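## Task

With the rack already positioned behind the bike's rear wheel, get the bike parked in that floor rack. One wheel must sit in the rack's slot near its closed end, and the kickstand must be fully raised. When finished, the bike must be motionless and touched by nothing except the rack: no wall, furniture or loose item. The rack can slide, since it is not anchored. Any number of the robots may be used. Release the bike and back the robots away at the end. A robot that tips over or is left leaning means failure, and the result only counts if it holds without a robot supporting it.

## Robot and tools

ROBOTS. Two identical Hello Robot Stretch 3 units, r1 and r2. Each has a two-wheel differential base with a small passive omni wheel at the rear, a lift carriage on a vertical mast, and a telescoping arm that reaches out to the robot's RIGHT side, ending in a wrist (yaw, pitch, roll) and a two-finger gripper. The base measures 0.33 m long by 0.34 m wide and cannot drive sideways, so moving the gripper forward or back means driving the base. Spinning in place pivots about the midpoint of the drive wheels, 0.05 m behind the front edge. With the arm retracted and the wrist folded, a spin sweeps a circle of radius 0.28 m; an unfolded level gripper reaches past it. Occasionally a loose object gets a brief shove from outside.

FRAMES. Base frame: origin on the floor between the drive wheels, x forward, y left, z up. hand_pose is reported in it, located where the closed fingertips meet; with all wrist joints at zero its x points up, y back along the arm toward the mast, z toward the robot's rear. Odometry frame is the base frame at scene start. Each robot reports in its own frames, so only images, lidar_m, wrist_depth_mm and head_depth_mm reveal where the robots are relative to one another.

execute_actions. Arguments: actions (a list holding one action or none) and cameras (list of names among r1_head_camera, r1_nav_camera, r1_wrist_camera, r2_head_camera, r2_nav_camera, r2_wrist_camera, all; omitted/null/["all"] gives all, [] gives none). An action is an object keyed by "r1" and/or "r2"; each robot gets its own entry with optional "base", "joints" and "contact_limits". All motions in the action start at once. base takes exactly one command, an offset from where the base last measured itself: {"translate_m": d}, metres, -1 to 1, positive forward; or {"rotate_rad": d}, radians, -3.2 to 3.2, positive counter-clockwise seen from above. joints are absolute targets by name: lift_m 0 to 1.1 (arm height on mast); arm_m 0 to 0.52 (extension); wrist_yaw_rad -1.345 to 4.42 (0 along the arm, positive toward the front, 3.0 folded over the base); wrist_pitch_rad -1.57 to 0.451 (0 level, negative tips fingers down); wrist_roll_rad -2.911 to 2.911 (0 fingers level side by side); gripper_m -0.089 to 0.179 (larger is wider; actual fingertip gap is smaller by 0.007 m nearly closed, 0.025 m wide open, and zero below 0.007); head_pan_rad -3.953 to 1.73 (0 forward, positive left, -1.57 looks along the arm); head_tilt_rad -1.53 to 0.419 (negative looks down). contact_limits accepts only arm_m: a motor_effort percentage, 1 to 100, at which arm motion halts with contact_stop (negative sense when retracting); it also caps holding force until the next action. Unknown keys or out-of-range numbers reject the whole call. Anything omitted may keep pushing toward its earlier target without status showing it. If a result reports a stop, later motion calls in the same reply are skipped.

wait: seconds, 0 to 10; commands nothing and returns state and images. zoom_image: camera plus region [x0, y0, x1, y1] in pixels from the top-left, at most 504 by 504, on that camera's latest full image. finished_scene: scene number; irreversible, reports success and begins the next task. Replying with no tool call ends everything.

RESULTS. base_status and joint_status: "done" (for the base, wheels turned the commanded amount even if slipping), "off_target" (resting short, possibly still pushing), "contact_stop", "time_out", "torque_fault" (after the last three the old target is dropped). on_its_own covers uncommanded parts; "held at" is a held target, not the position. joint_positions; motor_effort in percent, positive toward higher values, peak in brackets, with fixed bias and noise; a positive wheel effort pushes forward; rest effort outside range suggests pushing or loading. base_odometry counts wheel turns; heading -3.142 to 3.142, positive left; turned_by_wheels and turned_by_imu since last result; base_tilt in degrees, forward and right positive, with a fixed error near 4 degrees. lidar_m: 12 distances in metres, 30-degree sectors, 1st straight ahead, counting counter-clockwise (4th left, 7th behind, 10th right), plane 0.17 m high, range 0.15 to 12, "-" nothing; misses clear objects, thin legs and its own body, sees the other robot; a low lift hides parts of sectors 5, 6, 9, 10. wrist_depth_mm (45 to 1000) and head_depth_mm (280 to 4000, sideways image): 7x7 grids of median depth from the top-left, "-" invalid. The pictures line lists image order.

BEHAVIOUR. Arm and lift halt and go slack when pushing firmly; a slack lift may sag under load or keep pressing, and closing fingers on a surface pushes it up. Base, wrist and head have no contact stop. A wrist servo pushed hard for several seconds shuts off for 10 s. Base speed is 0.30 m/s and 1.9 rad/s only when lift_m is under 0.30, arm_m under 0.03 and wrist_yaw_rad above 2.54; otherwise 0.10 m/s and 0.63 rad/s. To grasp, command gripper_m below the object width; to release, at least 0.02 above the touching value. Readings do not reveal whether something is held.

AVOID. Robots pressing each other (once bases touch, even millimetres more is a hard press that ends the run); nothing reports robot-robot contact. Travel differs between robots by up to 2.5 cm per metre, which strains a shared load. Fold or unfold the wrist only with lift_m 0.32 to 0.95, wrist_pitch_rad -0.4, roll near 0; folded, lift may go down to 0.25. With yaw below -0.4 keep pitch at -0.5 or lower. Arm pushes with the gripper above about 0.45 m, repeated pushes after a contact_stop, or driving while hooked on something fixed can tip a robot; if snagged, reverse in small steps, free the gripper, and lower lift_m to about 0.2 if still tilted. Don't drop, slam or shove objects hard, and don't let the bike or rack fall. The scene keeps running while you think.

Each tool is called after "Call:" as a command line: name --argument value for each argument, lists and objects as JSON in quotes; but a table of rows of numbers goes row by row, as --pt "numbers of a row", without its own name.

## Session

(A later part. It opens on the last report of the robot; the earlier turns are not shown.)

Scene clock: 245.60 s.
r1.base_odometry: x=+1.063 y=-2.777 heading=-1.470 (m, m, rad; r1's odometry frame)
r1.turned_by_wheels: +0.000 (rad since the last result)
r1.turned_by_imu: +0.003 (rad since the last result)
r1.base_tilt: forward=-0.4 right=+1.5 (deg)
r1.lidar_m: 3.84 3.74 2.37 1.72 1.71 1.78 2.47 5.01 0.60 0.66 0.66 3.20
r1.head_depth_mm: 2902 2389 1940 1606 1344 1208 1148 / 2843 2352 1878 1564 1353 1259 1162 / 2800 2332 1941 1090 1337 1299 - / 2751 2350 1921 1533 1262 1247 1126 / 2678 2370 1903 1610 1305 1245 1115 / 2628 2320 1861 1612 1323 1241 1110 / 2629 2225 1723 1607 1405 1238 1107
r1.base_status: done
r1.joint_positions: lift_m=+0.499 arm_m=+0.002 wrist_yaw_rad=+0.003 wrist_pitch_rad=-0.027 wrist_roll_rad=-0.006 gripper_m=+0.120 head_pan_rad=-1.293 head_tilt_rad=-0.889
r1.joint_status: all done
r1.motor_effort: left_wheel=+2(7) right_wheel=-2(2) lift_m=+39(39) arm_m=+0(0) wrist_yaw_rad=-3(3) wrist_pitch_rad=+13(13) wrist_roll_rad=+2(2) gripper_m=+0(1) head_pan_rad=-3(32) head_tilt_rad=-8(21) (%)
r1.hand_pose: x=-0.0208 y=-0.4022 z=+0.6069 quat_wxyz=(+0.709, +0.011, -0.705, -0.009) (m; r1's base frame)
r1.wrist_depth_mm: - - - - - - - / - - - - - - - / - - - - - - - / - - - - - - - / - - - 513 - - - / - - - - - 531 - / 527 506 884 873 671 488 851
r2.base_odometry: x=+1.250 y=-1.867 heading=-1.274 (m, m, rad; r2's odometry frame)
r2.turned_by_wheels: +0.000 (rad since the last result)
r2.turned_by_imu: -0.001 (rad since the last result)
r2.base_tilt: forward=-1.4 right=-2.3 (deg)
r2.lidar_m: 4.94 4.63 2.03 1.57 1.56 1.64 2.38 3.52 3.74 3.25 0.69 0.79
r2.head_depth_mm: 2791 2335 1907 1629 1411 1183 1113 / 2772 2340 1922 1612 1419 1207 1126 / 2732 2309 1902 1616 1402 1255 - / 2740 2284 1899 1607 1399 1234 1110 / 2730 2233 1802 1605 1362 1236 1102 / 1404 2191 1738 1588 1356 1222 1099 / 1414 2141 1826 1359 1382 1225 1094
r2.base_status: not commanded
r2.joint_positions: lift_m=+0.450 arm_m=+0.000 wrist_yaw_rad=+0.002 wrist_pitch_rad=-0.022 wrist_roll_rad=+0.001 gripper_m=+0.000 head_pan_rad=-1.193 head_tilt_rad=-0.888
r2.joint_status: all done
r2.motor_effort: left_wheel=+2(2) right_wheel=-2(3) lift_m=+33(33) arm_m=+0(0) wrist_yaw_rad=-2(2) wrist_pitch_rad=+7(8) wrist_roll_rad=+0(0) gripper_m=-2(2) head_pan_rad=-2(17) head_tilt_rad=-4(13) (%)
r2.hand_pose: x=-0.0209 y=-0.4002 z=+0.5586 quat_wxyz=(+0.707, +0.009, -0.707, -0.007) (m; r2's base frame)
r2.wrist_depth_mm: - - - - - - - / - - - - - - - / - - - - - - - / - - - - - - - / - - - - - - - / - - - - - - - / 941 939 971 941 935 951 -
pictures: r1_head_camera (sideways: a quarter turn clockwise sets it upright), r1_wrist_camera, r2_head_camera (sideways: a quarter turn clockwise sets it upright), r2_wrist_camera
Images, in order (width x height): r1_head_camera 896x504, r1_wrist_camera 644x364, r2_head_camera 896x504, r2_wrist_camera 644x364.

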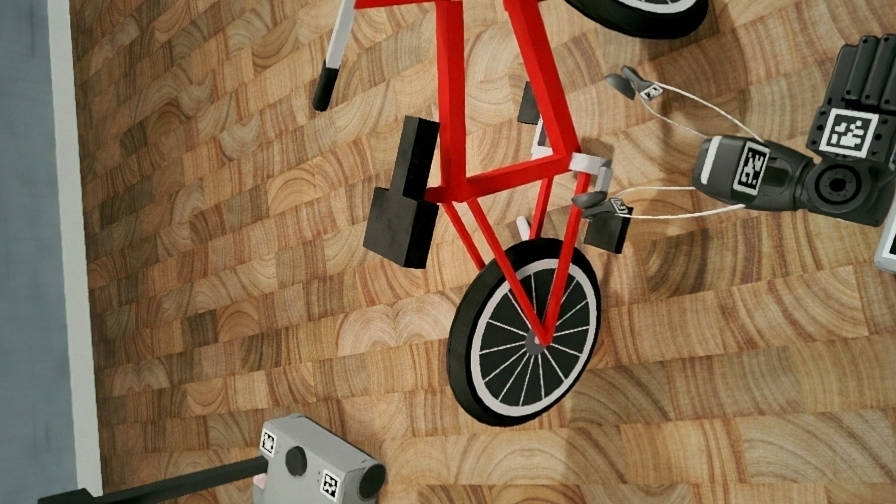

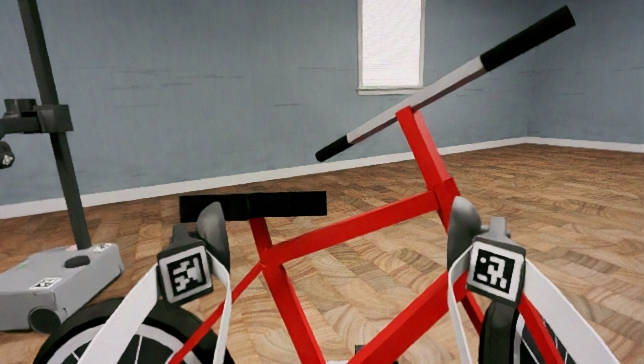

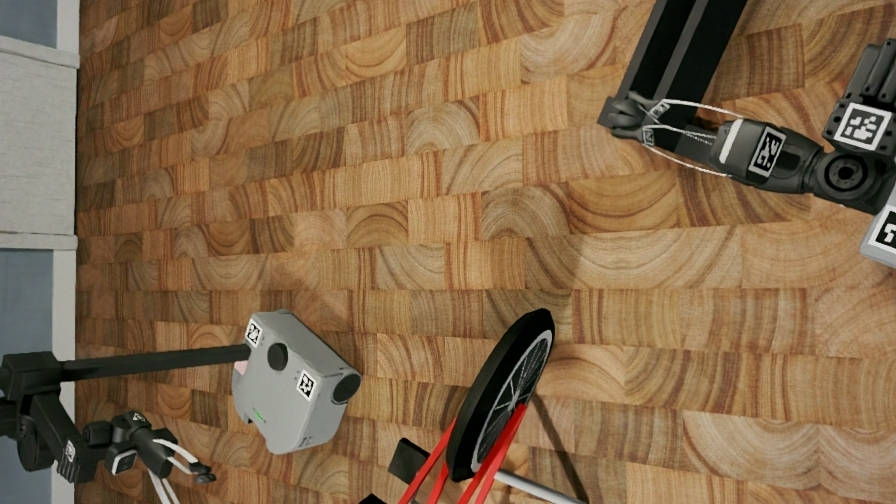

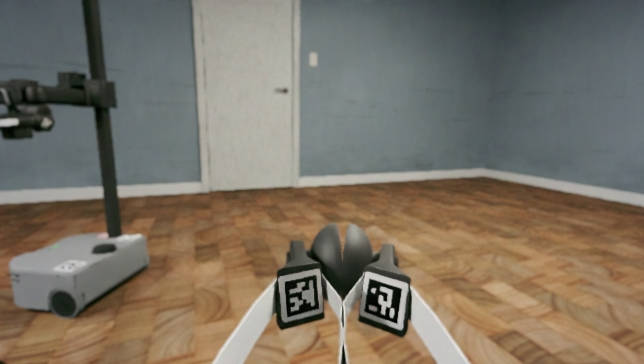

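Call:
execute_actions --actions '[{"r1": {"joints": {"lift_m": 0.445, "arm_m": 0.15}, "base": {"translate_m": 0.13}}}]' --cameras '["r1_head_camera", "r1_wrist_camera"]'

Scene clock: 277.63 s.
r1.base_odometry: x=+1.077 y=-2.907 heading=-1.469 (m, m, rad; r1's odometry frame)
r1.turned_by_wheels: +0.000 (rad since the last result)
r1.turned_by_imu: +0.000 (rad since the last result)
r1.base_tilt: forward=-0.4 right=+1.5 (deg)
r1.lidar_m: 3.74 3.62 2.45 1.80 1.76 1.84 2.56 5.12 0.67 0.64 0.66 3.14
r1.head_depth_mm: 2866 2388 1933 1544 1349 1246 1124 / 2806 2379 1944 1041 1241 - 1121 / 2763 2369 1916 1566 1242 1222 1115 / 2703 2318 1923 1624 1243 1243 1118 / 2661 2318 1914 1610 1295 1238 1117 / 2635 2322 1770 1625 1402 1243 1109 / 1377 2106 1693 1609 1408 1242 1110
r1.base_status: done
r1.joint_positions: lift_m=+0.446 arm_m=+0.150 wrist_yaw_rad=+0.002 wrist_pitch_rad=-0.026 wrist_roll_rad=-0.006 gripper_m=+0.120 head_pan_rad=-1.293 head_tilt_rad=-0.889
r1.joint_status: all done
r1.motor_effort: left_wheel=+2(7) right_wheel=-2(3) lift_m=+12(36) arm_m=+4(5) wrist_yaw_rad=-2(3) wrist_pitch_rad=+12(13) wrist_roll_rad=+2(2) gripper_m=+1(0) head_pan_rad=-3(3) head_tilt_rad=-7(8) (%)
r1.hand_pose: x=-0.0210 y=-0.5502 z=+0.5537 quat_wxyz=(+0.709, +0.010, -0.705, -0.009) (m; r1's base frame)
r1.wrist_depth_mm: - - - - - - - / - - - - - 429 - / - - - - - - - / - - - 354 - - 348 / - - - - 361 - 369 / 909 - - 417 - 942 375 / 820 361 846 771 791 809 344
r2.base_odometry: x=+1.250 y=-1.867 heading=-1.274 (m, m, rad; r2's odometry frame)
r2.turned_by_wheels: +0.000 (rad since the last result)
r2.turned_by_imu: -0.001 (rad since the last result)
r2.base_tilt: forward=-1.5 right=-2.3 (deg)
r2.lidar_m: 4.93 4.66 2.04 1.57 1.56 1.64 2.37 3.51 3.74 3.25 0.69 0.79
r2.head_depth_mm: 2769 2338 1923 1630 1405 1188 1110 / 2761 2335 1927 1620 1421 1206 1124 / 2756 2309 1902 1614 1402 1254 - / 2737 2326 1849 1610 1391 1234 1111 / 1501 2156 1750 1610 1362 1225 1097 / 1410 2167 1743 1593 1357 1228 1095 / 2724 2126 1843 1365 1384 1217 1095
r2.base_status: not commanded
r2.joint_positions: lift_m=+0.450 arm_m=+0.000 wrist_yaw_rad=+0.002 wrist_pitch_rad=-0.022 wrist_roll_rad=+0.001 gripper_m=+0.000 head_pan_rad=-1.193 head_tilt_rad=-0.888
r2.joint_status: not commanded
r2.motor_effort: left_wheel=+2(2) right_wheel=-2(3) lift_m=+33(32) arm_m=+0(0) wrist_yaw_rad=-2(3) wrist_pitch_rad=+7(7) wrist_roll_rad=+0(0) gripper_m=-2(2) head_pan_rad=-3(2) head_tilt_rad=-4(4) (%)
r2.hand_pose: x=-0.0209 y=-0.4002 z=+0.5586 quat_wxyz=(+0.707, +0.009, -0.707, -0.007) (m; r2's base frame)
r2.wrist_depth_mm: - - - - - - - / - - - - - - - / 908 - - - - - - / - - - - - - - / - - - - - - - / - - - - - - - / 947 946 942 962 915 951 946
pictures: r1_head_camera (sideways: a quarter turn clockwise sets it upright), r1_wrist_camera
Images, in order (width x height): r1_head_camera 896x504, r1_wrist_camera 644x364.

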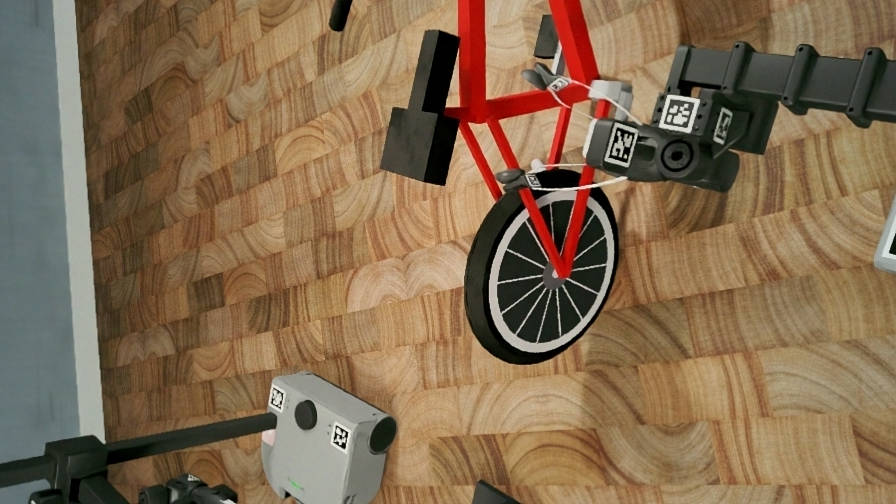

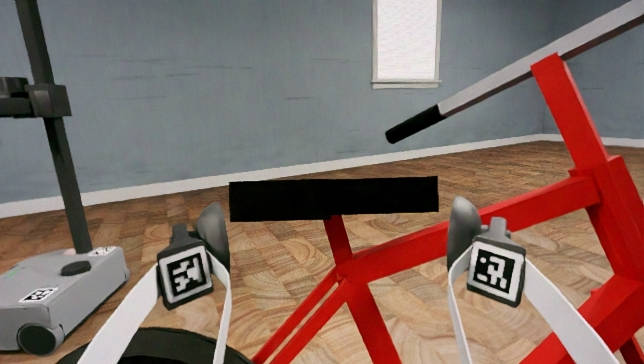

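Call:
execute_actions --actions '[{"r1": {"joints": {"lift_m": 0.402, "arm_m": 0.25}}}]' --cameras '["r1_head_camera", "r1_wrist_camera"]'

Scene clock: 290.20 s.
r1.base_odometry: x=+1.077 y=-2.907 heading=-1.469 (m, m, rad; r1's odometry frame)
r1.turned_by_wheels: +0.000 (rad since the last result)
r1.turned_by_imu: +0.000 (rad since the last result)
r1.base_tilt: forward=-0.4 right=+1.5 (deg)
r1.lidar_m: 3.74 3.63 2.44 1.80 1.76 1.84 2.56 5.12 0.67 0.64 0.66 3.13
r1.head_depth_mm: 2866 2352 1956 1541 1358 1259 1128 / 2831 2364 1928 1044 1170 1234 1139 / 2764 2375 1931 1565 1235 1256 1116 / 2726 2354 1930 1623 1250 1247 1120 / 2677 2328 1907 1628 1292 1240 1114 / 2617 2290 1766 1622 1398 1244 1111 / 1386 2107 1697 1614 1396 1234 1107
r1.base_status: not commanded
r1.joint_positions: lift_m=+0.403 arm_m=+0.250 wrist_yaw_rad=+0.002 wrist_pitch_rad=-0.026 wrist_roll_rad=-0.006 gripper_m=+0.120 head_pan_rad=-1.293 head_tilt_rad=-0.889
r1.joint_status: all done
r1.motor_effort: left_wheel=+3(2) right_wheel=-1(1) lift_m=+12(12) arm_m=+4(6) wrist_yaw_rad=+0(2) wrist_pitch_rad=+12(13) wrist_roll_rad=+2(2) gripper_m=+0(0) head_pan_rad=-3(4) head_tilt_rad=-8(8) (%)
r1.hand_pose: x=-0.0210 y=-0.6502 z=+0.5107 quat_wxyz=(+0.709, +0.010, -0.705, -0.009) (m; r1's base frame)
r1.wrist_depth_mm: - - - - - - 290 / - - - - - - - / - - - - - - - / - - 201 201 242 - 258 / - - - - - 243 - / 823 - - 900 249 867 948 / 787 811 806 299 737 761 737
r2.base_odometry: x=+1.250 y=-1.867 heading=-1.274 (m, m, rad; r2's odometry frame)
r2.turned_by_wheels: +0.000 (rad since the last result)
r2.turned_by_imu: -0.001 (rad since the last result)
r2.base_tilt: forward=-1.5 right=-2.2 (deg)
r2.lidar_m: 4.96 4.68 2.03 1.57 1.55 1.64 2.38 3.53 3.74 3.25 0.69 0.79
r2.head_depth_mm: 2767 2343 1920 1622 1413 1184 1111 / 2760 2330 1915 1615 1412 1207 1123 / 2749 2321 1900 1608 1402 1252 - / 2727 2291 1845 1608 1397 1235 1108 / 1498 2171 1729 1596 1368 1231 1100 / 2672 2224 1747 1589 1366 1230 1099 / 2716 1243 1746 1361 1380 1222 1095
r2.base_status: not commanded
r2.joint_positions: lift_m=+0.450 arm_m=+0.000 wrist_yaw_rad=+0.002 wrist_pitch_rad=-0.022 wrist_roll_rad=+0.001 gripper_m=+0.000 head_pan_rad=-1.193 head_tilt_rad=-0.888
r2.joint_status: not commanded
r2.motor_effort: left_wheel=+2(2) right_wheel=-2(3) lift_m=+32(33) arm_m=+0(0) wrist_yaw_rad=-2(2) wrist_pitch_rad=+7(7) wrist_roll_rad=+0(0) gripper_m=-2(2) head_pan_rad=-2(4) head_tilt_rad=-4(4) (%)
r2.hand_pose: x=-0.0209 y=-0.4002 z=+0.5586 quat_wxyz=(+0.707, +0.009, -0.707, -0.007) (m; r2's base frame)
r2.wrist_depth_mm: - - - - - - - / - - - - - - - / - - - - - - - / - - - - - - - / - - - - - - - / - - - - - - - / 928 977 930 933 908 974 979
pictures: r1_head_camera (sideways: a quarter turn clockwise sets it upright), r1_wrist_camera
Images, in order (width x height): r1_head_camera 896x504, r1_wrist_camera 644x364.

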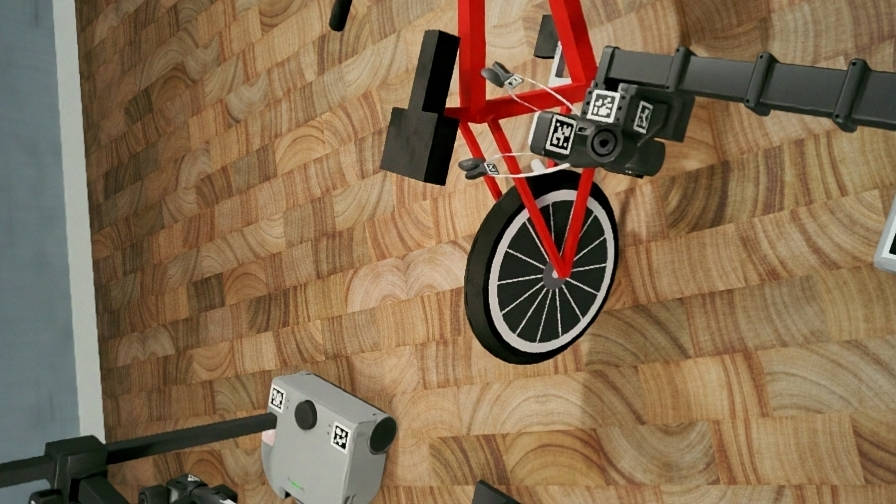

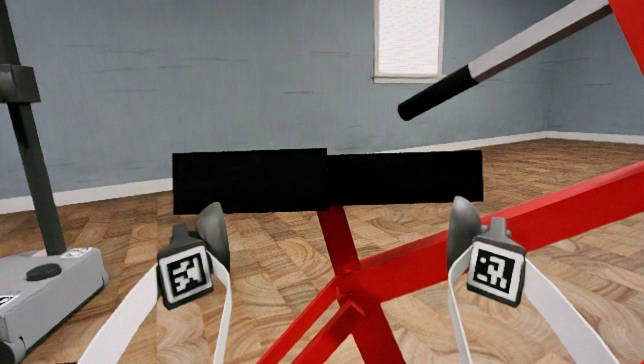

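Call:
execute_actions --actions '[{"r1": {"joints": {"arm_m": 0.12, "lift_m": 0.55, "head_pan_rad": -1.57}, "base": {"translate_m": -0.27}}}]' --cameras '["r1_head_camera", "r1_wrist_camera"]'

Scene clock: 366.30 s.
r1.base_odometry: x=+1.049 y=-2.638 heading=-1.469 (m, m, rad; r1's odometry frame)
r1.turned_by_wheels: +0.000 (rad since the last result)
r1.turned_by_imu: -0.002 (rad since the last result)
r1.base_tilt: forward=-0.4 right=+1.5 (deg)
r1.lidar_m: 4.00 3.86 2.27 1.68 1.66 1.70 2.37 4.88 0.60 0.56 0.71 0.89
r1.head_depth_mm: 3058 2407 1947 1645 1426 1250 1124 / 2993 2388 1931 1650 1317 1278 - / 3058 2351 1895 1163 1168 - 1140 / 2989 2337 1861 1582 1439 1226 1125 / 2858 2296 1862 1547 1334 1244 1112 / 2772 2321 1908 1067 1260 1244 1115 / 2702 2321 1912 1145 1203 1233 1104
r1.base_status: done
r1.joint_positions: lift_m=+0.549 arm_m=+0.120 wrist_yaw_rad=+0.002 wrist_pitch_rad=-0.026 wrist_roll_rad=-0.006 gripper_m=+0.120 head_pan_rad=-1.563 head_tilt_rad=-0.889
r1.joint_status: all done
r1.motor_effort: left_wheel=+3(4) right_wheel=-1(5) lift_m=+39(42) arm_m=-3(4) wrist_yaw_rad=-1(2) wrist_pitch_rad=+12(12) wrist_roll_rad=+2(2) gripper_m=+1(1) head_pan_rad=-4(28) head_tilt_rad=-6(8) (%)
r1.hand_pose: x=-0.0210 y=-0.5208 z=+0.6573 quat_wxyz=(+0.709, +0.010, -0.705, -0.009) (m; r1's base frame)
r1.wrist_depth_mm: - - - - - - - / - - - - - - - / - - - - - - - / - - - - - - - / - - - - - - - / 373 402 445 439 - - - / - 420 957 - 406 963 930
r2.base_odometry: x=+1.250 y=-1.867 heading=-1.274 (m, m, rad; r2's odometry frame)
r2.turned_by_wheels: +0.000 (rad since the last result)
r2.turned_by_imu: -0.001 (rad since the last result)
r2.base_tilt: forward=-1.4 right=-2.3 (deg)
r2.lidar_m: 4.92 4.62 2.03 1.57 1.55 1.64 2.38 3.50 3.73 3.26 0.69 0.79
r2.head_depth_mm: 2789 2361 1914 1624 1401 1185 1109 / 2762 2342 1900 1616 1414 1207 1122 / 2735 2320 1892 1618 1398 1259 - / 2734 2303 1902 1614 1405 1236 1108 / 2720 2292 1890 1607 1361 1233 1104 / 2709 2207 1787 1595 1360 1225 1096 / 2702 2274 1778 1374 1375 1227 1095
r2.base_status: not commanded
r2.joint_positions: lift_m=+0.450 arm_m=+0.000 wrist_yaw_rad=+0.002 wrist_pitch_rad=-0.022 wrist_roll_rad=+0.001 gripper_m=+0.000 head_pan_rad=-1.193 head_tilt_rad=-0.888
r2.joint_status: not commanded
r2.motor_effort: left_wheel=+2(2) right_wheel=-3(2) lift_m=+33(33) arm_m=+0(0) wrist_yaw_rad=-2(2) wrist_pitch_rad=+7(7) wrist_roll_rad=+0(0) gripper_m=-2(2) head_pan_rad=-2(2) head_tilt_rad=-4(5) (%)
r2.hand_pose: x=-0.0209 y=-0.4002 z=+0.5586 quat_wxyz=(+0.707, +0.009, -0.707, -0.007) (m; r2's base frame)
r2.wrist_depth_mm: - - - - - - - / - - - - - - - / - - - - - - - / - - - - - - - / - - - - - - - / - - - - - - - / 920 947 981 945 896 983 970
pictures: r1_head_camera (sideways: a quarter turn clockwise sets it upright), r1_wrist_camera
Images, in order (width x height): r1_head_camera 896x504, r1_wrist_camera 644x364.

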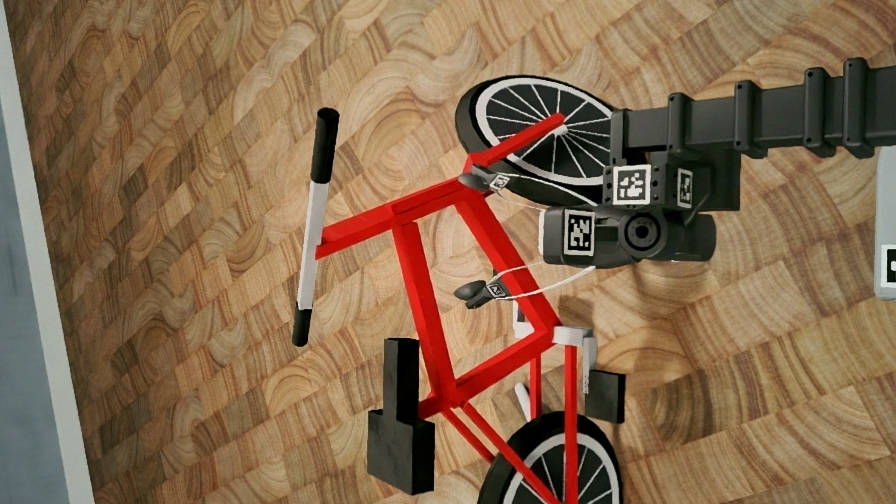

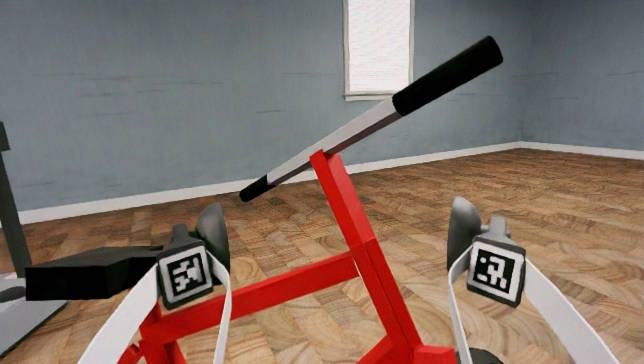

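Call:
execute_actions --actions '[{"r1": {"joints": {"arm_m": 0.34}}}]' --cameras '["r1_head_camera", "r1_wrist_camera"]'

Scene clock: 374.57 s.
r1.base_odometry: x=+1.049 y=-2.638 heading=-1.469 (m, m, rad; r1's odometry frame)
r1.turned_by_wheels: +0.000 (rad since the last result)
r1.turned_by_imu: -0.001 (rad since the last result)
r1.base_tilt: forward=-0.4 right=+1.4 (deg)
r1.lidar_m: 3.98 3.88 2.27 1.68 1.65 1.71 2.37 4.89 0.60 0.56 0.71 0.89
r1.head_depth_mm: 3096 2359 1966 1636 1422 1251 1123 / 3011 2377 1942 1643 1346 1276 - / 3045 2368 1889 - 1165 1251 1135 / 3001 2369 1908 1556 1404 1261 1121 / 2870 2340 1878 1542 1336 1244 1106 / 2807 2324 1916 1071 1252 1236 1111 / 2703 2313 1898 1138 1192 1235 1102
r1.base_status: not commanded
r1.joint_positions: lift_m=+0.549 arm_m=+0.340 wrist_yaw_rad=+0.002 wrist_pitch_rad=-0.026 wrist_roll_rad=-0.005 gripper_m=+0.120 head_pan_rad=-1.563 head_tilt_rad=-0.889
r1.joint_status: all done
r1.motor_effort: left_wheel=+3(3) right_wheel=-1(1) lift_m=+39(39) arm_m=+4(6) wrist_yaw_rad=-1(2) wrist_pitch_rad=+12(12) wrist_roll_rad=+2(2) gripper_m=+0(1) head_pan_rad=-3(4) head_tilt_rad=-7(7) (%)
r1.hand_pose: x=-0.0210 y=-0.7402 z=+0.6573 quat_wxyz=(+0.709, +0.010, -0.705, -0.009) (m; r1's base frame)
r1.wrist_depth_mm: - - - - - - 100 / - - - - - 121 97 / - - - - 152 128 - / - - - 206 - - - / - - - 215 - - - / - - - 219 - - - / - - - 925 886 952 908
r2.base_odometry: x=+1.250 y=-1.867 heading=-1.274 (m, m, rad; r2's odometry frame)
r2.turned_by_wheels: +0.000 (rad since the last result)
r2.turned_by_imu: -0.001 (rad since the last result)
r2.base_tilt: forward=-1.4 right=-2.4 (deg)
r2.lidar_m: 4.90 4.63 2.03 1.57 1.56 1.64 2.37 3.51 3.74 3.25 0.69 0.79
r2.head_depth_mm: 2801 2365 1918 1616 1409 1185 1109 / 2762 2323 1900 1626 1415 1203 1126 / 2725 2325 1906 1613 1405 1256 - / 2741 2346 1887 1605 1397 1235 1109 / 2735 2299 1910 1604 1366 1234 1100 / 2698 2213 1781 1600 1364 1224 1099 / 2688 2293 1786 1369 1373 1223 1096
r2.base_status: not commanded
r2.joint_positions: lift_m=+0.450 arm_m=+0.000 wrist_yaw_rad=+0.002 wrist_pitch_rad=-0.022 wrist_roll_rad=+0.001 gripper_m=+0.000 head_pan_rad=-1.193 head_tilt_rad=-0.888
r2.joint_status: not commanded
r2.motor_effort: left_wheel=+2(2) right_wheel=-3(3) lift_m=+32(32) arm_m=+0(0) wrist_yaw_rad=-3(3) wrist_pitch_rad=+7(7) wrist_roll_rad=+0(0) gripper_m=-2(2) head_pan_rad=-2(3) head_tilt_rad=-4(4) (%)
r2.hand_pose: x=-0.0209 y=-0.4002 z=+0.5586 quat_wxyz=(+0.707, +0.009, -0.707, -0.007) (m; r2's base frame)
r2.wrist_depth_mm: - - - - - - - / - - - - - - - / - - - - - - - / - - - - - - - / - - - - - - - / - - - - - - - / 953 929 948 935 913 942 956
pictures: r1_head_camera (sideways: a quarter turn clockwise sets it upright), r1_wrist_camera
Images, in order (width x height): r1_head_camera 896x504, r1_wrist_camera 644x364.

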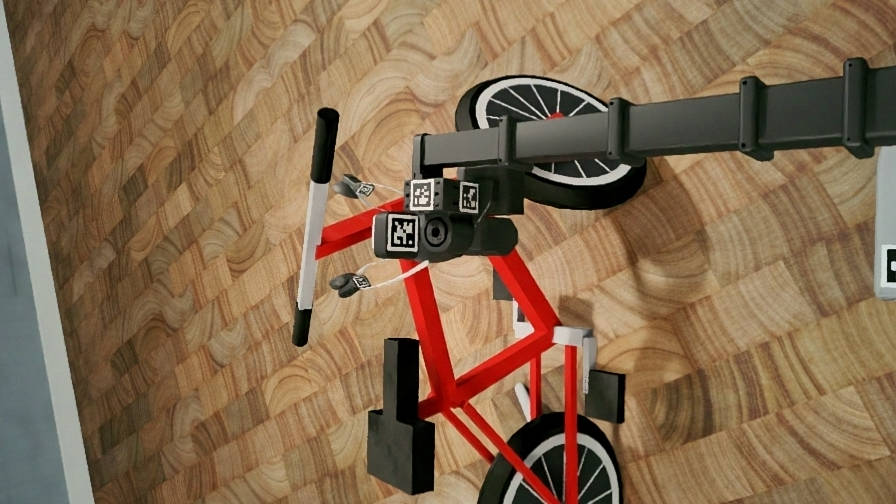

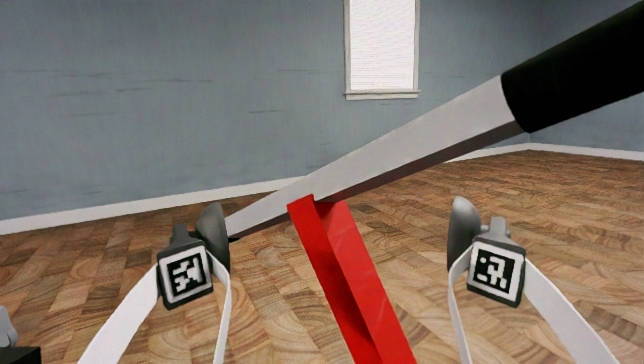

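Call:
execute_actions --actions '[{"r1": {"joints": {"lift_m": 0.485}}}]' --cameras '["r1_wrist_camera"]'

Scene clock: 387.60 s.
r1.base_odometry: x=+1.049 y=-2.638 heading=-1.469 (m, m, rad; r1's odometry frame)
r1.turned_by_wheels: +0.000 (rad since the last result)
r1.turned_by_imu: +0.000 (rad since the last result)
r1.base_tilt: forward=-0.4 right=+1.4 (deg)
r1.lidar_m: 3.99 3.85 2.27 1.67 1.65 1.71 2.38 4.89 0.60 0.56 0.71 0.89
r1.head_depth_mm: 3096 2410 1955 1653 1420 1257 1122 / 3022 2356 1941 1639 1320 1250 1127 / 3018 2349 1888 1662 1161 1244 1132 / 2985 2340 1858 1562 1393 1247 1122 / 2895 2370 1852 1558 1332 1252 1112 / 2756 2317 1887 1071 1258 1237 1112 / 2731 2317 1895 1136 1193 1243 1110
r1.base_status: not commanded
r1.joint_positions: lift_m=+0.486 arm_m=+0.340 wrist_yaw_rad=+0.002 wrist_pitch_rad=-0.026 wrist_roll_rad=-0.005 gripper_m=+0.120 head_pan_rad=-1.563 head_tilt_rad=-0.889
r1.joint_status: all done
r1.motor_effort: left_wheel=+3(3) right_wheel=-1(1) lift_m=+11(36) arm_m=+4(4) wrist_yaw_rad=-2(2) wrist_pitch_rad=+12(12) wrist_roll_rad=+2(2) gripper_m=+0(1) head_pan_rad=-3(3) head_tilt_rad=-8(6) (%)
r1.hand_pose: x=-0.0210 y=-0.7402 z=+0.5938 quat_wxyz=(+0.709, +0.010, -0.705, -0.009) (m; r1's base frame)
r1.wrist_depth_mm: - - - - 144 - - / - - - 188 - - - / - - - 198 - - - / - - - 199 - - - / - - - - - - - / - - - - 191 - - / 186 883 918 194 184 861 848
r2.base_odometry: x=+1.250 y=-1.867 heading=-1.274 (m, m, rad; r2's odometry frame)
r2.turned_by_wheels: +0.000 (rad since the last result)
r2.turned_by_imu: -0.001 (rad since the last result)
r2.base_tilt: forward=-1.4 right=-2.3 (deg)
r2.lidar_m: 4.93 4.64 2.03 1.57 1.55 1.64 2.38 3.52 3.74 3.26 0.69 0.79
r2.head_depth_mm: 2789 2348 1918 1631 1412 1185 1114 / 2773 2331 1899 1625 1416 1205 1128 / 2747 2318 1905 1616 1402 1257 - / 2751 2304 1903 1613 1395 1237 1114 / 2737 2295 1890 1600 1362 1231 1104 / 2683 2219 1793 1607 1360 1223 1102 / 2608 2303 1777 1364 1378 1222 1095
r2.base_status: not commanded
r2.joint_positions: lift_m=+0.450 arm_m=+0.000 wrist_yaw_rad=+0.002 wrist_pitch_rad=-0.022 wrist_roll_rad=+0.001 gripper_m=+0.000 head_pan_rad=-1.193 head_tilt_rad=-0.888
r2.joint_status: not commanded
r2.motor_effort: left_wheel=+1(2) right_wheel=-3(2) lift_m=+32(32) arm_m=+0(0) wrist_yaw_rad=-2(2) wrist_pitch_rad=+7(7) wrist_roll_rad=+0(0) gripper_m=-2(2) head_pan_rad=-3(2) head_tilt_rad=-4(4) (%)
r2.hand_pose: x=-0.0209 y=-0.4002 z=+0.5586 quat_wxyz=(+0.707, +0.009, -0.707, -0.007) (m; r2's base frame)
r2.wrist_depth_mm: - - - - - - - / - - - - - - - / - - - - - - - / - - - - - - - / - - - - - - - / - - - - - - - / 955 920 951 962 940 966 997
pictures: r1_wrist_camera
Images, in order (width x height): r1_wrist_camera 644x364.

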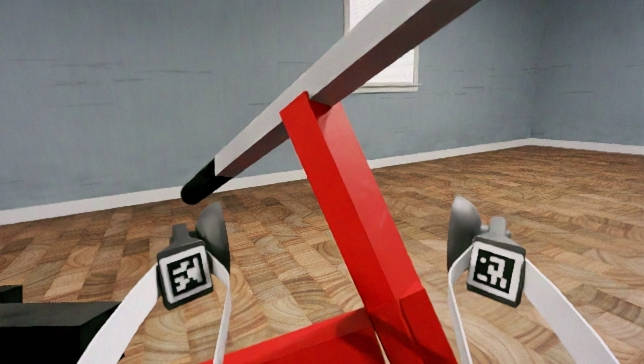

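Call:
execute_actions --actions '[{"r1": {"joints": {"lift_m": 0.497, "arm_m": 0.375}}}]' --cameras '["r1_wrist_camera", "r1_head_camera"]'

Scene clock: 408.20 s.
r1.base_odometry: x=+1.049 y=-2.638 heading=-1.469 (m, m, rad; r1's odometry frame)
r1.turned_by_wheels: +0.000 (rad since the last result)
r1.turned_by_imu: +0.000 (rad since the last result)
r1.base_tilt: forward=-0.4 right=+1.4 (deg)
r1.lidar_m: 3.99 3.87 2.28 1.68 1.65 1.71 2.37 4.89 0.60 0.56 0.71 0.89
r1.head_depth_mm: 3093 2396 1929 1633 1430 1263 1124 / 3039 2391 1934 1630 1326 1264 1139 / 3036 2324 1875 1707 1160 1245 1125 / 3023 2326 1882 1555 1416 1239 1122 / 2886 2319 1873 1558 1332 1248 1113 / 2803 2335 1909 1069 1256 1235 1114 / 2708 2296 1901 1137 1206 1238 1104
r1.base_status: not commanded
r1.joint_positions: lift_m=+0.496 arm_m=+0.375 wrist_yaw_rad=+0.002 wrist_pitch_rad=-0.026 wrist_roll_rad=-0.005 gripper_m=+0.120 head_pan_rad=-1.563 head_tilt_rad=-0.889
r1.joint_status: all done
r1.motor_effort: left_wheel=+3(2) right_wheel=-1(1) lift_m=+39(42) arm_m=+4(4) wrist_yaw_rad=-2(1) wrist_pitch_rad=+12(12) wrist_roll_rad=+2(2) gripper_m=+0(0) head_pan_rad=-4(3) head_tilt_rad=-7(7) (%)
r1.hand_pose: x=-0.0210 y=-0.7752 z=+0.6044 quat_wxyz=(+0.709, +0.010, -0.705, -0.009) (m; r1's base frame)
r1.wrist_depth_mm: - - - - 112 - - / - - - 148 - - - / - - - 162 - - - / - - 279 163 - - - / - - - 169 - - - / - - - - 167 - - / 920 929 917 877 159 869 857
r2.base_odometry: x=+1.250 y=-1.867 heading=-1.274 (m, m, rad; r2's odometry frame)
r2.turned_by_wheels: +0.000 (rad since the last result)
r2.turned_by_imu: -0.001 (rad since the last result)
r2.base_tilt: forward=-1.4 right=-2.3 (deg)
r2.lidar_m: 4.94 4.68 2.03 1.57 1.55 1.63 2.38 3.52 3.74 3.22 0.69 0.79
r2.head_depth_mm: 2768 2347 1906 1626 1409 1183 1112 / 2779 2341 1911 1621 1417 1203 1126 / 2779 2327 1910 1613 1407 1260 - / 2766 2315 1916 1603 1403 1232 1109 / 2728 2302 1886 1604 1373 1229 1100 / 2657 2209 1790 1592 1360 1228 1104 / 2587 2290 1781 1369 1384 1218 1094
r2.base_status: not commanded
r2.joint_positions: lift_m=+0.450 arm_m=+0.000 wrist_yaw_rad=+0.002 wrist_pitch_rad=-0.022 wrist_roll_rad=+0.001 gripper_m=+0.000 head_pan_rad=-1.193 head_tilt_rad=-0.888
r2.joint_status: not commanded
r2.motor_effort: left_wheel=+2(2) right_wheel=-2(3) lift_m=+33(32) arm_m=+0(0) wrist_yaw_rad=-3(2) wrist_pitch_rad=+7(7) wrist_roll_rad=+0(0) gripper_m=-3(1) head_pan_rad=-3(2) head_tilt_rad=-4(4) (%)
r2.hand_pose: x=-0.0209 y=-0.4002 z=+0.5586 quat_wxyz=(+0.707, +0.009, -0.707, -0.007) (m; r2's base frame)
r2.wrist_depth_mm: - - - - - - - / - - - - - - - / - - - - - - - / - - - - - - - / - - - - - - - / - - - - - - - / 950 920 979 955 928 959 989
pictures: r1_head_camera (sideways: a quarter turn clockwise sets it upright), r1_wrist_camera
Images, in order (width x height): r1_head_camera 896x504, r1_wrist_camera 644x364.

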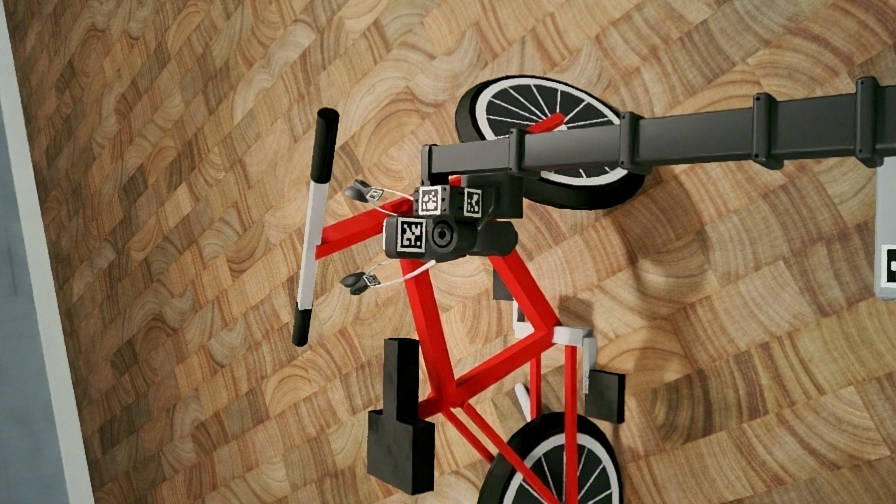

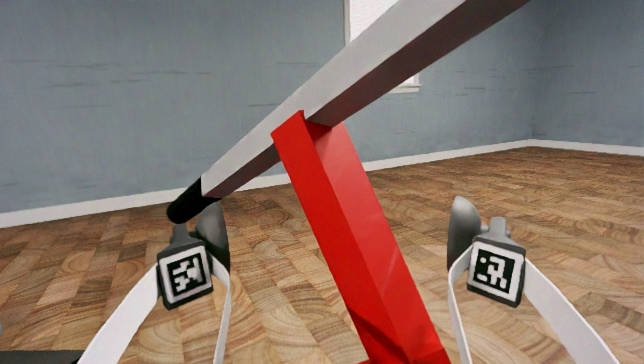

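Call:
execute_actions --actions '[{"r1": {"joints": {"gripper_m": -0.01}}}]' --cameras '["r1_wrist_camera", "r1_head_camera"]'

Scene clock: 419.37 s.
r1.base_odometry: x=+1.049 y=-2.638 heading=-1.470 (m, m, rad; r1's odometry frame)
r1.turned_by_wheels: +0.000 (rad since the last result)
r1.turned_by_imu: -0.001 (rad since the last result)
r1.base_tilt: forward=-0.4 right=+1.4 (deg)
r1.lidar_m: 3.99 3.88 2.27 1.68 1.65 1.70 2.37 4.89 0.60 0.56 0.71 0.89
r1.head_depth_mm: 3062 2415 1948 1644 1418 1254 1117 / 3073 2382 1924 1619 1334 1267 1135 / 3036 2353 1880 1718 1159 1246 1120 / 3002 2340 1857 1580 1414 1244 1120 / 2889 2352 1868 1553 1336 1246 1112 / 2807 2314 1920 1067 1253 1239 1114 / 2691 2323 1895 1135 1199 1234 1106
r1.base_status: not commanded
r1.joint_positions: lift_m=+0.496 arm_m=+0.375 wrist_yaw_rad=-0.018 wrist_pitch_rad=-0.025 wrist_roll_rad=-0.031 gripper_m=-0.009 head_pan_rad=-1.563 head_tilt_rad=-0.889
r1.joint_status: all done
r1.on_its_own: wrist_yaw_rad is at rest, and its effort (+14) is outside its rest range (-12 to +12)
r1.motor_effort: left_wheel=-5(4) right_wheel=+7(6) lift_m=+39(39) arm_m=+4(4) wrist_yaw_rad=+14(15) wrist_pitch_rad=+12(12) wrist_roll_rad=+13(13) gripper_m=-22(97) head_pan_rad=-3(3) head_tilt_rad=-7(7) (%)
r1.hand_pose: x=-0.0259 y=-0.7752 z=+0.6046 quat_wxyz=(+0.718, +0.003, -0.696, -0.015) (m; r1's base frame)
r1.wrist_depth_mm: - - - - 112 - - / - - - 144 - - - / - - - 163 - - - / - - - 164 - - - / - - - 161 - - - / - - - 170 167 - - / 922 912 914 864 167 889 878
r2.base_odometry: x=+1.250 y=-1.867 heading=-1.274 (m, m, rad; r2's odometry frame)
r2.turned_by_wheels: +0.000 (rad since the last result)
r2.turned_by_imu: -0.001 (rad since the last result)
r2.base_tilt: forward=-1.4 right=-2.3 (deg)
r2.lidar_m: 4.95 4.63 2.03 1.57 1.56 1.64 2.38 3.51 3.76 3.25 0.69 0.79
r2.head_depth_mm: 2821 2325 1923 1618 1415 1179 1115 / 2804 2332 1910 1619 1418 1204 1125 / 2748 2326 1896 1617 1402 1254 - / 2745 2300 1893 1607 1390 1227 1114 / 2724 2294 1886 1594 1372 1222 1100 / 2685 2203 1784 1594 1356 1223 1097 / 2599 2274 1776 1370 1354 1222 1094
r2.base_status: not commanded
r2.joint_positions: lift_m=+0.450 arm_m=+0.000 wrist_yaw_rad=+0.002 wrist_pitch_rad=-0.022 wrist_roll_rad=+0.001 gripper_m=+0.000 head_pan_rad=-1.193 head_tilt_rad=-0.888
r2.joint_status: not commanded
r2.motor_effort: left_wheel=+2(2) right_wheel=-3(3) lift_m=+33(33) arm_m=+0(0) wrist_yaw_rad=-2(3) wrist_pitch_rad=+7(7) wrist_roll_rad=+0(0) gripper_m=-3(2) head_pan_rad=-2(3) head_tilt_rad=-4(4) (%)
r2.hand_pose: x=-0.0209 y=-0.4002 z=+0.5586 quat_wxyz=(+0.707, +0.009, -0.707, -0.007) (m; r2's base frame)
r2.wrist_depth_mm: - - - - - - - / - - - - - - - / - - - - - - - / - - - - - - - / - - - - - - - / - - - - - - - / 918 955 965 934 906 982 -
pictures: r1_head_camera (sideways: a quarter turn clockwise sets it upright), r1_wrist_camera
Images, in order (width x height): r1_head_camera 896x504, r1_wrist_camera 644x364.

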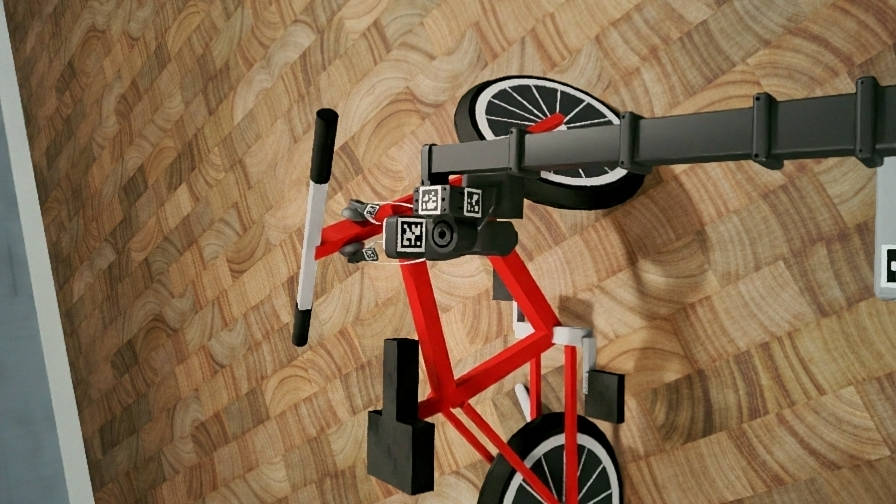

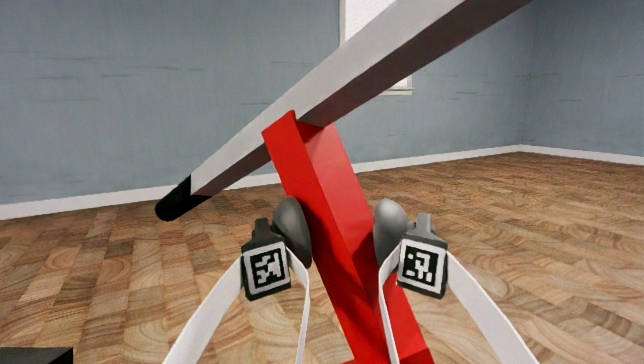

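Call:
execute_actions --actions '[{"r1": {"joints": {"arm_m": 0.29, "lift_m": 0.51}}, "r2": {"joints": {"head_pan_rad": -0.8, "head_tilt_rad": -0.8}}}]' --cameras '["r1_wrist_camera", "r1_head_camera", "r2_head_camera"]'

Scene clock: 434.23 s.
r1.base_odometry: x=+1.049 y=-2.638 heading=-1.469 (m, m, rad; r1's odometry frame)
r1.turned_by_wheels: +0.000 (rad since the last result)
r1.turned_by_imu: +0.000 (rad since the last result)
r1.base_tilt: forward=-0.4 right=+1.4 (deg)
r1.lidar_m: 3.99 3.85 2.27 1.68 1.65 1.71 2.37 4.87 0.60 0.56 0.71 0.89
r1.head_depth_mm: 3079 2391 1950 1647 1422 1256 1122 / 3073 2372 1963 1639 1329 1260 - / 3013 2354 1901 1635 1195 1256 1131 / 3007 2329 1864 1595 1387 1245 1123 / 2862 2327 1873 1543 1328 1245 1111 / 2787 2315 1917 1073 1253 1244 1107 / 2716 2310 1911 1134 1207 1236 1104
r1.base_status: not commanded
r1.joint_positions: lift_m=+0.509 arm_m=+0.290 wrist_yaw_rad=-0.002 wrist_pitch_rad=-0.024 wrist_roll_rad=-0.006 gripper_m=-0.007 head_pan_rad=-1.563 head_tilt_rad=-0.889
r1.joint_status: all done
r1.motor_effort: left_wheel=+2(5) right_wheel=-1(7) lift_m=+38(41) arm_m=-3(4) wrist_yaw_rad=+1(13) wrist_pitch_rad=+11(19) wrist_roll_rad=+2(13) gripper_m=-5(21) head_pan_rad=-4(4) head_tilt_rad=-7(7) (%)
r1.hand_pose: x=-0.0221 y=-0.6909 z=+0.6179 quat_wxyz=(+0.710, +0.008, -0.705, -0.009) (m; r1's base frame)
r1.wrist_depth_mm: - - - - - 152 - / - - - - 195 - - / - - - 252 - - - / - - - 256 - - - / - - - - - - - / - - - - - - - / 239 242 901 241 237 885 885
r2.base_odometry: x=+1.250 y=-1.867 heading=-1.274 (m, m, rad; r2's odometry frame)
r2.turned_by_wheels: +0.000 (rad since the last result)
r2.turned_by_imu: -0.001 (rad since the last result)
r2.base_tilt: forward=-1.4 right=-2.3 (deg)
r2.lidar_m: 4.96 4.65 2.04 1.57 1.55 1.64 2.37 3.52 3.75 3.26 0.69 0.79
r2.head_depth_mm: 2658 2728 2154 1755 1484 1283 1103 / 2667 2752 2125 1750 1477 1281 1141 / 2652 2629 1935 1732 1422 1279 1131 / 2893 2601 1934 1675 1382 1276 1120 / 3010 1318 2099 1258 1433 1271 1123 / 3142 2697 2080 1641 1459 1270 1120 / 3237 2562 1507 1670 1455 1262 1116
r2.base_status: not commanded
r2.joint_positions: lift_m=+0.450 arm_m=+0.000 wrist_yaw_rad=+0.002 wrist_pitch_rad=-0.022 wrist_roll_rad=+0.001 gripper_m=+0.000 head_pan_rad=-0.807 head_tilt_rad=-0.804
r2.joint_status: all done
r2.motor_effort: left_wheel=+2(2) right_wheel=-2(2) lift_m=+32(33) arm_m=+0(0) wrist_yaw_rad=-3(2) wrist_pitch_rad=+7(7) wrist_roll_rad=+0(0) gripper_m=-2(2) head_pan_rad=+2(19) head_tilt_rad=+1(8) (%)
r2.hand_pose: x=-0.0209 y=-0.4002 z=+0.5586 quat_wxyz=(+0.707, +0.009, -0.707, -0.007) (m; r2's base frame)
r2.wrist_depth_mm: - - - - - - - / - - - - - - - / - - - - - - - / - - - - - - - / - - - - - - - / - - - - - - - / 958 911 953 969 900 - -
pictures: r1_head_camera (sideways: a quarter turn clockwise sets it upright), r1_wrist_camera, r2_head_camera (sideways: a quarter turn clockwise sets it upright)
Images, in order (width x height): r1_head_camera 896x504, r1_wrist_camera 644x364, r2_head_camera 896x504.

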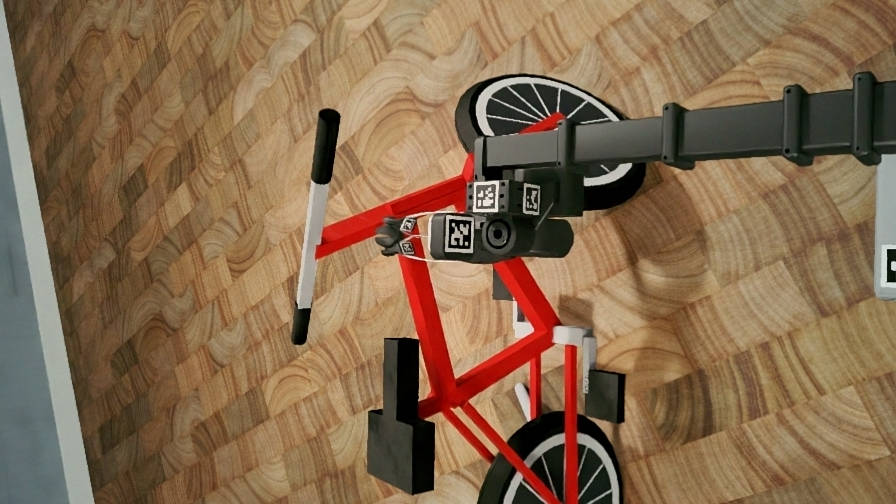

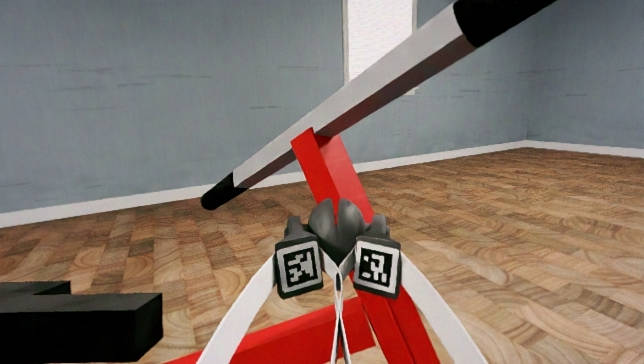

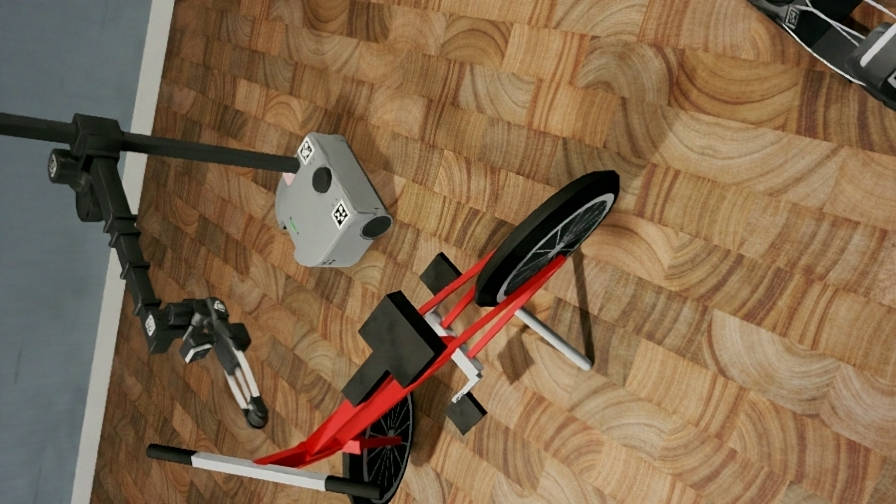

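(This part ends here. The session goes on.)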